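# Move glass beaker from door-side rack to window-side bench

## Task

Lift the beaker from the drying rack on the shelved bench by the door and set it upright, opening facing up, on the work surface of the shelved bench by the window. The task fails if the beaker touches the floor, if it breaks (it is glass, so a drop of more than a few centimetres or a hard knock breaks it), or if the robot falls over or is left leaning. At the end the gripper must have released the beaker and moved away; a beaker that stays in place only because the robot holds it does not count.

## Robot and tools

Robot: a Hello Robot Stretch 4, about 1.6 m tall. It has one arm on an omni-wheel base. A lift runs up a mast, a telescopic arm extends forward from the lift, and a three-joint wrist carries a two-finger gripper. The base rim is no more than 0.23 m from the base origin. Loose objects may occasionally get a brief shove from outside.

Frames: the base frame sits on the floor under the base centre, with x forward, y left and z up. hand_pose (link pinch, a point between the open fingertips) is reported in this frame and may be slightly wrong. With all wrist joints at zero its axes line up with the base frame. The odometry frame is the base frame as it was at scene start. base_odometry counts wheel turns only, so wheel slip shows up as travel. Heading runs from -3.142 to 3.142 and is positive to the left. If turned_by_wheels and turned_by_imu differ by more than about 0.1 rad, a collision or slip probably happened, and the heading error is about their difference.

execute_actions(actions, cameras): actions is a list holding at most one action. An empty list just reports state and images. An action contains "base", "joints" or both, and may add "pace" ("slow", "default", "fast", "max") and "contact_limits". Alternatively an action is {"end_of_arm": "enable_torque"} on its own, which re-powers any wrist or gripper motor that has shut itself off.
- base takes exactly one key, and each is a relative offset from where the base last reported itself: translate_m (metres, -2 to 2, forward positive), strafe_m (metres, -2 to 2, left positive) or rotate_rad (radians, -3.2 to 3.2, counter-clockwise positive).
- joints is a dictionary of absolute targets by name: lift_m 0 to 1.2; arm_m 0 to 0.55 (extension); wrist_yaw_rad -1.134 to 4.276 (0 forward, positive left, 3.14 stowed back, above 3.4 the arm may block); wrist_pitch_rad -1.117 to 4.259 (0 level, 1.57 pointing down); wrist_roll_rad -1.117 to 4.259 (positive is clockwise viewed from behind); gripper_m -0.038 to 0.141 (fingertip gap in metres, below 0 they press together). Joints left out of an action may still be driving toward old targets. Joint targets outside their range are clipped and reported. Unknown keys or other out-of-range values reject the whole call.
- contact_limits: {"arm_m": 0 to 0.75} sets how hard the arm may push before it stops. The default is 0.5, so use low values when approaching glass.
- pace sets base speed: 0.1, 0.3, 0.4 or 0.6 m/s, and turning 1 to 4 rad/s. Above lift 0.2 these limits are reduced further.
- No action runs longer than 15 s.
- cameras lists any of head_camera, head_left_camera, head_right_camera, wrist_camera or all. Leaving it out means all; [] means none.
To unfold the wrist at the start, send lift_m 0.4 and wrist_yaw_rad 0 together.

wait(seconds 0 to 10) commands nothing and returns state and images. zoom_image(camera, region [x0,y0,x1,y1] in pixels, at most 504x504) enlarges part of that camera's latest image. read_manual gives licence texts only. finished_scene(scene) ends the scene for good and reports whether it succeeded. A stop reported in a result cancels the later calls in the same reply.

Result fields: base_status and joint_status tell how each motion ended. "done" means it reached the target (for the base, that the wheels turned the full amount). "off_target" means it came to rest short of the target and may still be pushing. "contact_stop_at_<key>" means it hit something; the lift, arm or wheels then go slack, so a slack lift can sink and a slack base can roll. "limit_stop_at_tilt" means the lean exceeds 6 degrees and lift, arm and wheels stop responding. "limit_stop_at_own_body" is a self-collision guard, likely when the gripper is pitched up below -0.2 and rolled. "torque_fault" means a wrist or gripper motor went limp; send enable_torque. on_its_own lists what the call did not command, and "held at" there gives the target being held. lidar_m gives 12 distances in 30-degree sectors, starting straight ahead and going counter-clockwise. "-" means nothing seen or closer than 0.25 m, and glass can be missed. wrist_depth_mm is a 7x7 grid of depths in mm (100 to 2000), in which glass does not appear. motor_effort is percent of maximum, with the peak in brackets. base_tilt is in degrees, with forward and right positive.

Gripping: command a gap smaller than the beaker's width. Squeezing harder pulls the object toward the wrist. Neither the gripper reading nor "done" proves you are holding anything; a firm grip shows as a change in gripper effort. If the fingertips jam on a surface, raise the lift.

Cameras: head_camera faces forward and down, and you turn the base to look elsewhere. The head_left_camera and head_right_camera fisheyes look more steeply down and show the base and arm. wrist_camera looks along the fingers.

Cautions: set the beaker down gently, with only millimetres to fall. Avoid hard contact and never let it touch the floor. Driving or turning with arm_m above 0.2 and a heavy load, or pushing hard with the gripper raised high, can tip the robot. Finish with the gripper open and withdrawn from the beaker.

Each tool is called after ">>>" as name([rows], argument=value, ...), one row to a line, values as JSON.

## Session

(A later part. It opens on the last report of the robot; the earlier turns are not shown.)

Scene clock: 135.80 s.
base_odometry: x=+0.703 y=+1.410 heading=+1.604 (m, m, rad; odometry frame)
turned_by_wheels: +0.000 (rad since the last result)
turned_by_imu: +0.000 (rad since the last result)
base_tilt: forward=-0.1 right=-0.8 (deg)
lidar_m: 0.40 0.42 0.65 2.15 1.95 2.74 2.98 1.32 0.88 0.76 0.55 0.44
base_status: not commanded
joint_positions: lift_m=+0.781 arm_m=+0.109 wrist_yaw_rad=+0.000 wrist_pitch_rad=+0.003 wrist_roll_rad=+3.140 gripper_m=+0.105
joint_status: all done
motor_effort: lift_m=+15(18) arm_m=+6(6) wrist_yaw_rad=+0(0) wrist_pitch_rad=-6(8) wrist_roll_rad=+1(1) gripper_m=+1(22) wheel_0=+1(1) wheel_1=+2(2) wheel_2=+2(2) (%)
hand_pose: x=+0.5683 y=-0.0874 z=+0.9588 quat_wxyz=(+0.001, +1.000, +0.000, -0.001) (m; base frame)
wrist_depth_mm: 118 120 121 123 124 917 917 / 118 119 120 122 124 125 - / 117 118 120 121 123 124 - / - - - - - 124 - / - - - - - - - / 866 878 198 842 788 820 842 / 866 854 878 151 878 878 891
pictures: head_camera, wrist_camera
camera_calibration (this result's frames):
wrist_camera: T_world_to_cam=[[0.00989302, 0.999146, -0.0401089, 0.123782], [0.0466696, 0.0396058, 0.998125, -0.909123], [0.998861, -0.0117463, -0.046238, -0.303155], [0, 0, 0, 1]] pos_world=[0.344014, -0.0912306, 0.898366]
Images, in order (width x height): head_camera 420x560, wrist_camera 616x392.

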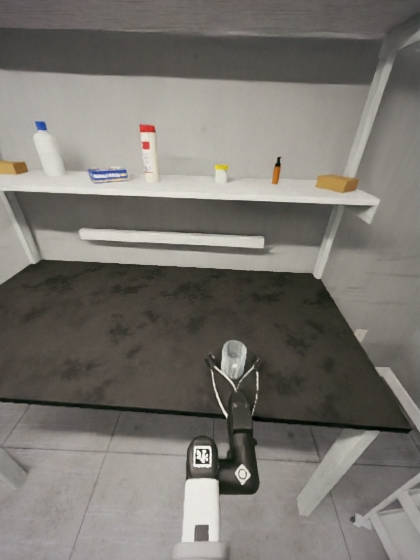

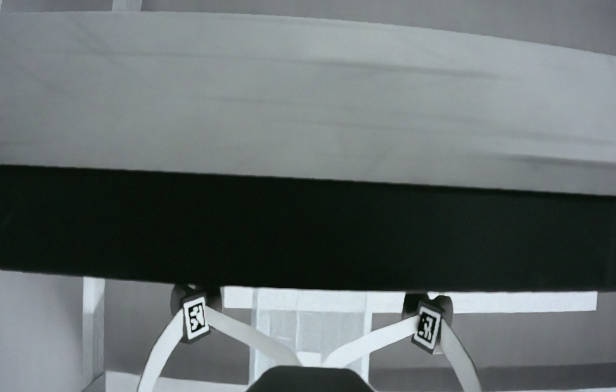

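>>> execute_actions([
  {"base":{"translate_m":-0.3},"joints":{"arm_m":0.0},"pace":"fast"},
], cameras=["head_camera"])

>>> zoom_image(camera="head_camera", region=[170, 250, 290, 350])

Scene clock: 140.77 s.
base_odometry: x=+0.713 y=+1.110 heading=+1.604 (m, m, rad; odometry frame)
turned_by_wheels: +0.000 (rad since the last result)
turned_by_imu: +0.000 (rad since the last result)
base_tilt: forward=-0.1 right=-0.8 (deg)
lidar_m: 0.68 0.76 1.11 1.86 1.92 2.54 2.69 1.15 0.86 0.81 0.78 0.71
base_status: done
joint_positions: lift_m=+0.781 arm_m=+0.001 wrist_yaw_rad=+0.000 wrist_pitch_rad=+0.002 wrist_roll_rad=+3.140 gripper_m=+0.105
joint_status: all done
motor_effort: lift_m=+16(16) arm_m=-6(7) wrist_yaw_rad=+0(1) wrist_pitch_rad=-7(6) wrist_roll_rad=+1(0) gripper_m=-1(1) wheel_0=-2(9) wheel_1=-3(7) wheel_2=+1(11) (%)
hand_pose: x=+0.4605 y=-0.0874 z=+0.9588 quat_wxyz=(+0.001, +1.000, +0.000, -0.001) (m; base frame)
wrist_depth_mm: 517 1281 1308 1308 1308 1308 1281 / 517 1308 1281 1308 1281 1308 1336 / 508 1281 1281 1308 1308 1308 1308 / 496 512 517 521 530 530 539 / 1255 1281 1255 1308 1281 1281 1308 / 1255 1281 214 1255 1255 1281 1308 / 1255 1255 1025 151 1025 1078 1160
pictures: head_camera
Images, in order (width x height): head_camera 420x560.

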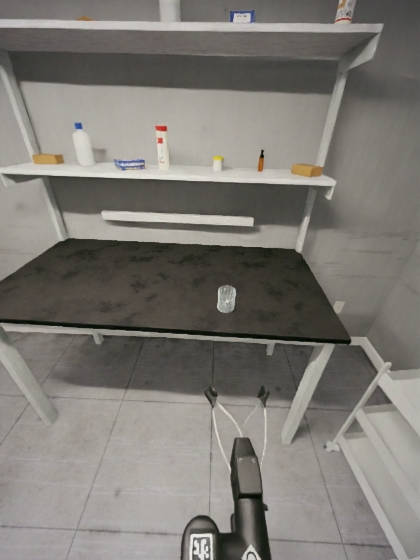

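Region (170, 250, 290, 350) of head_camera's 420x560 image, scaled by 4.200, with more detail than that image has.

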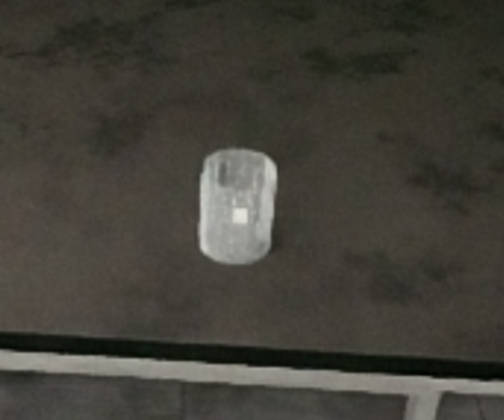

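>>> finished_scene(scene=2)

The scene is finished: the task was done.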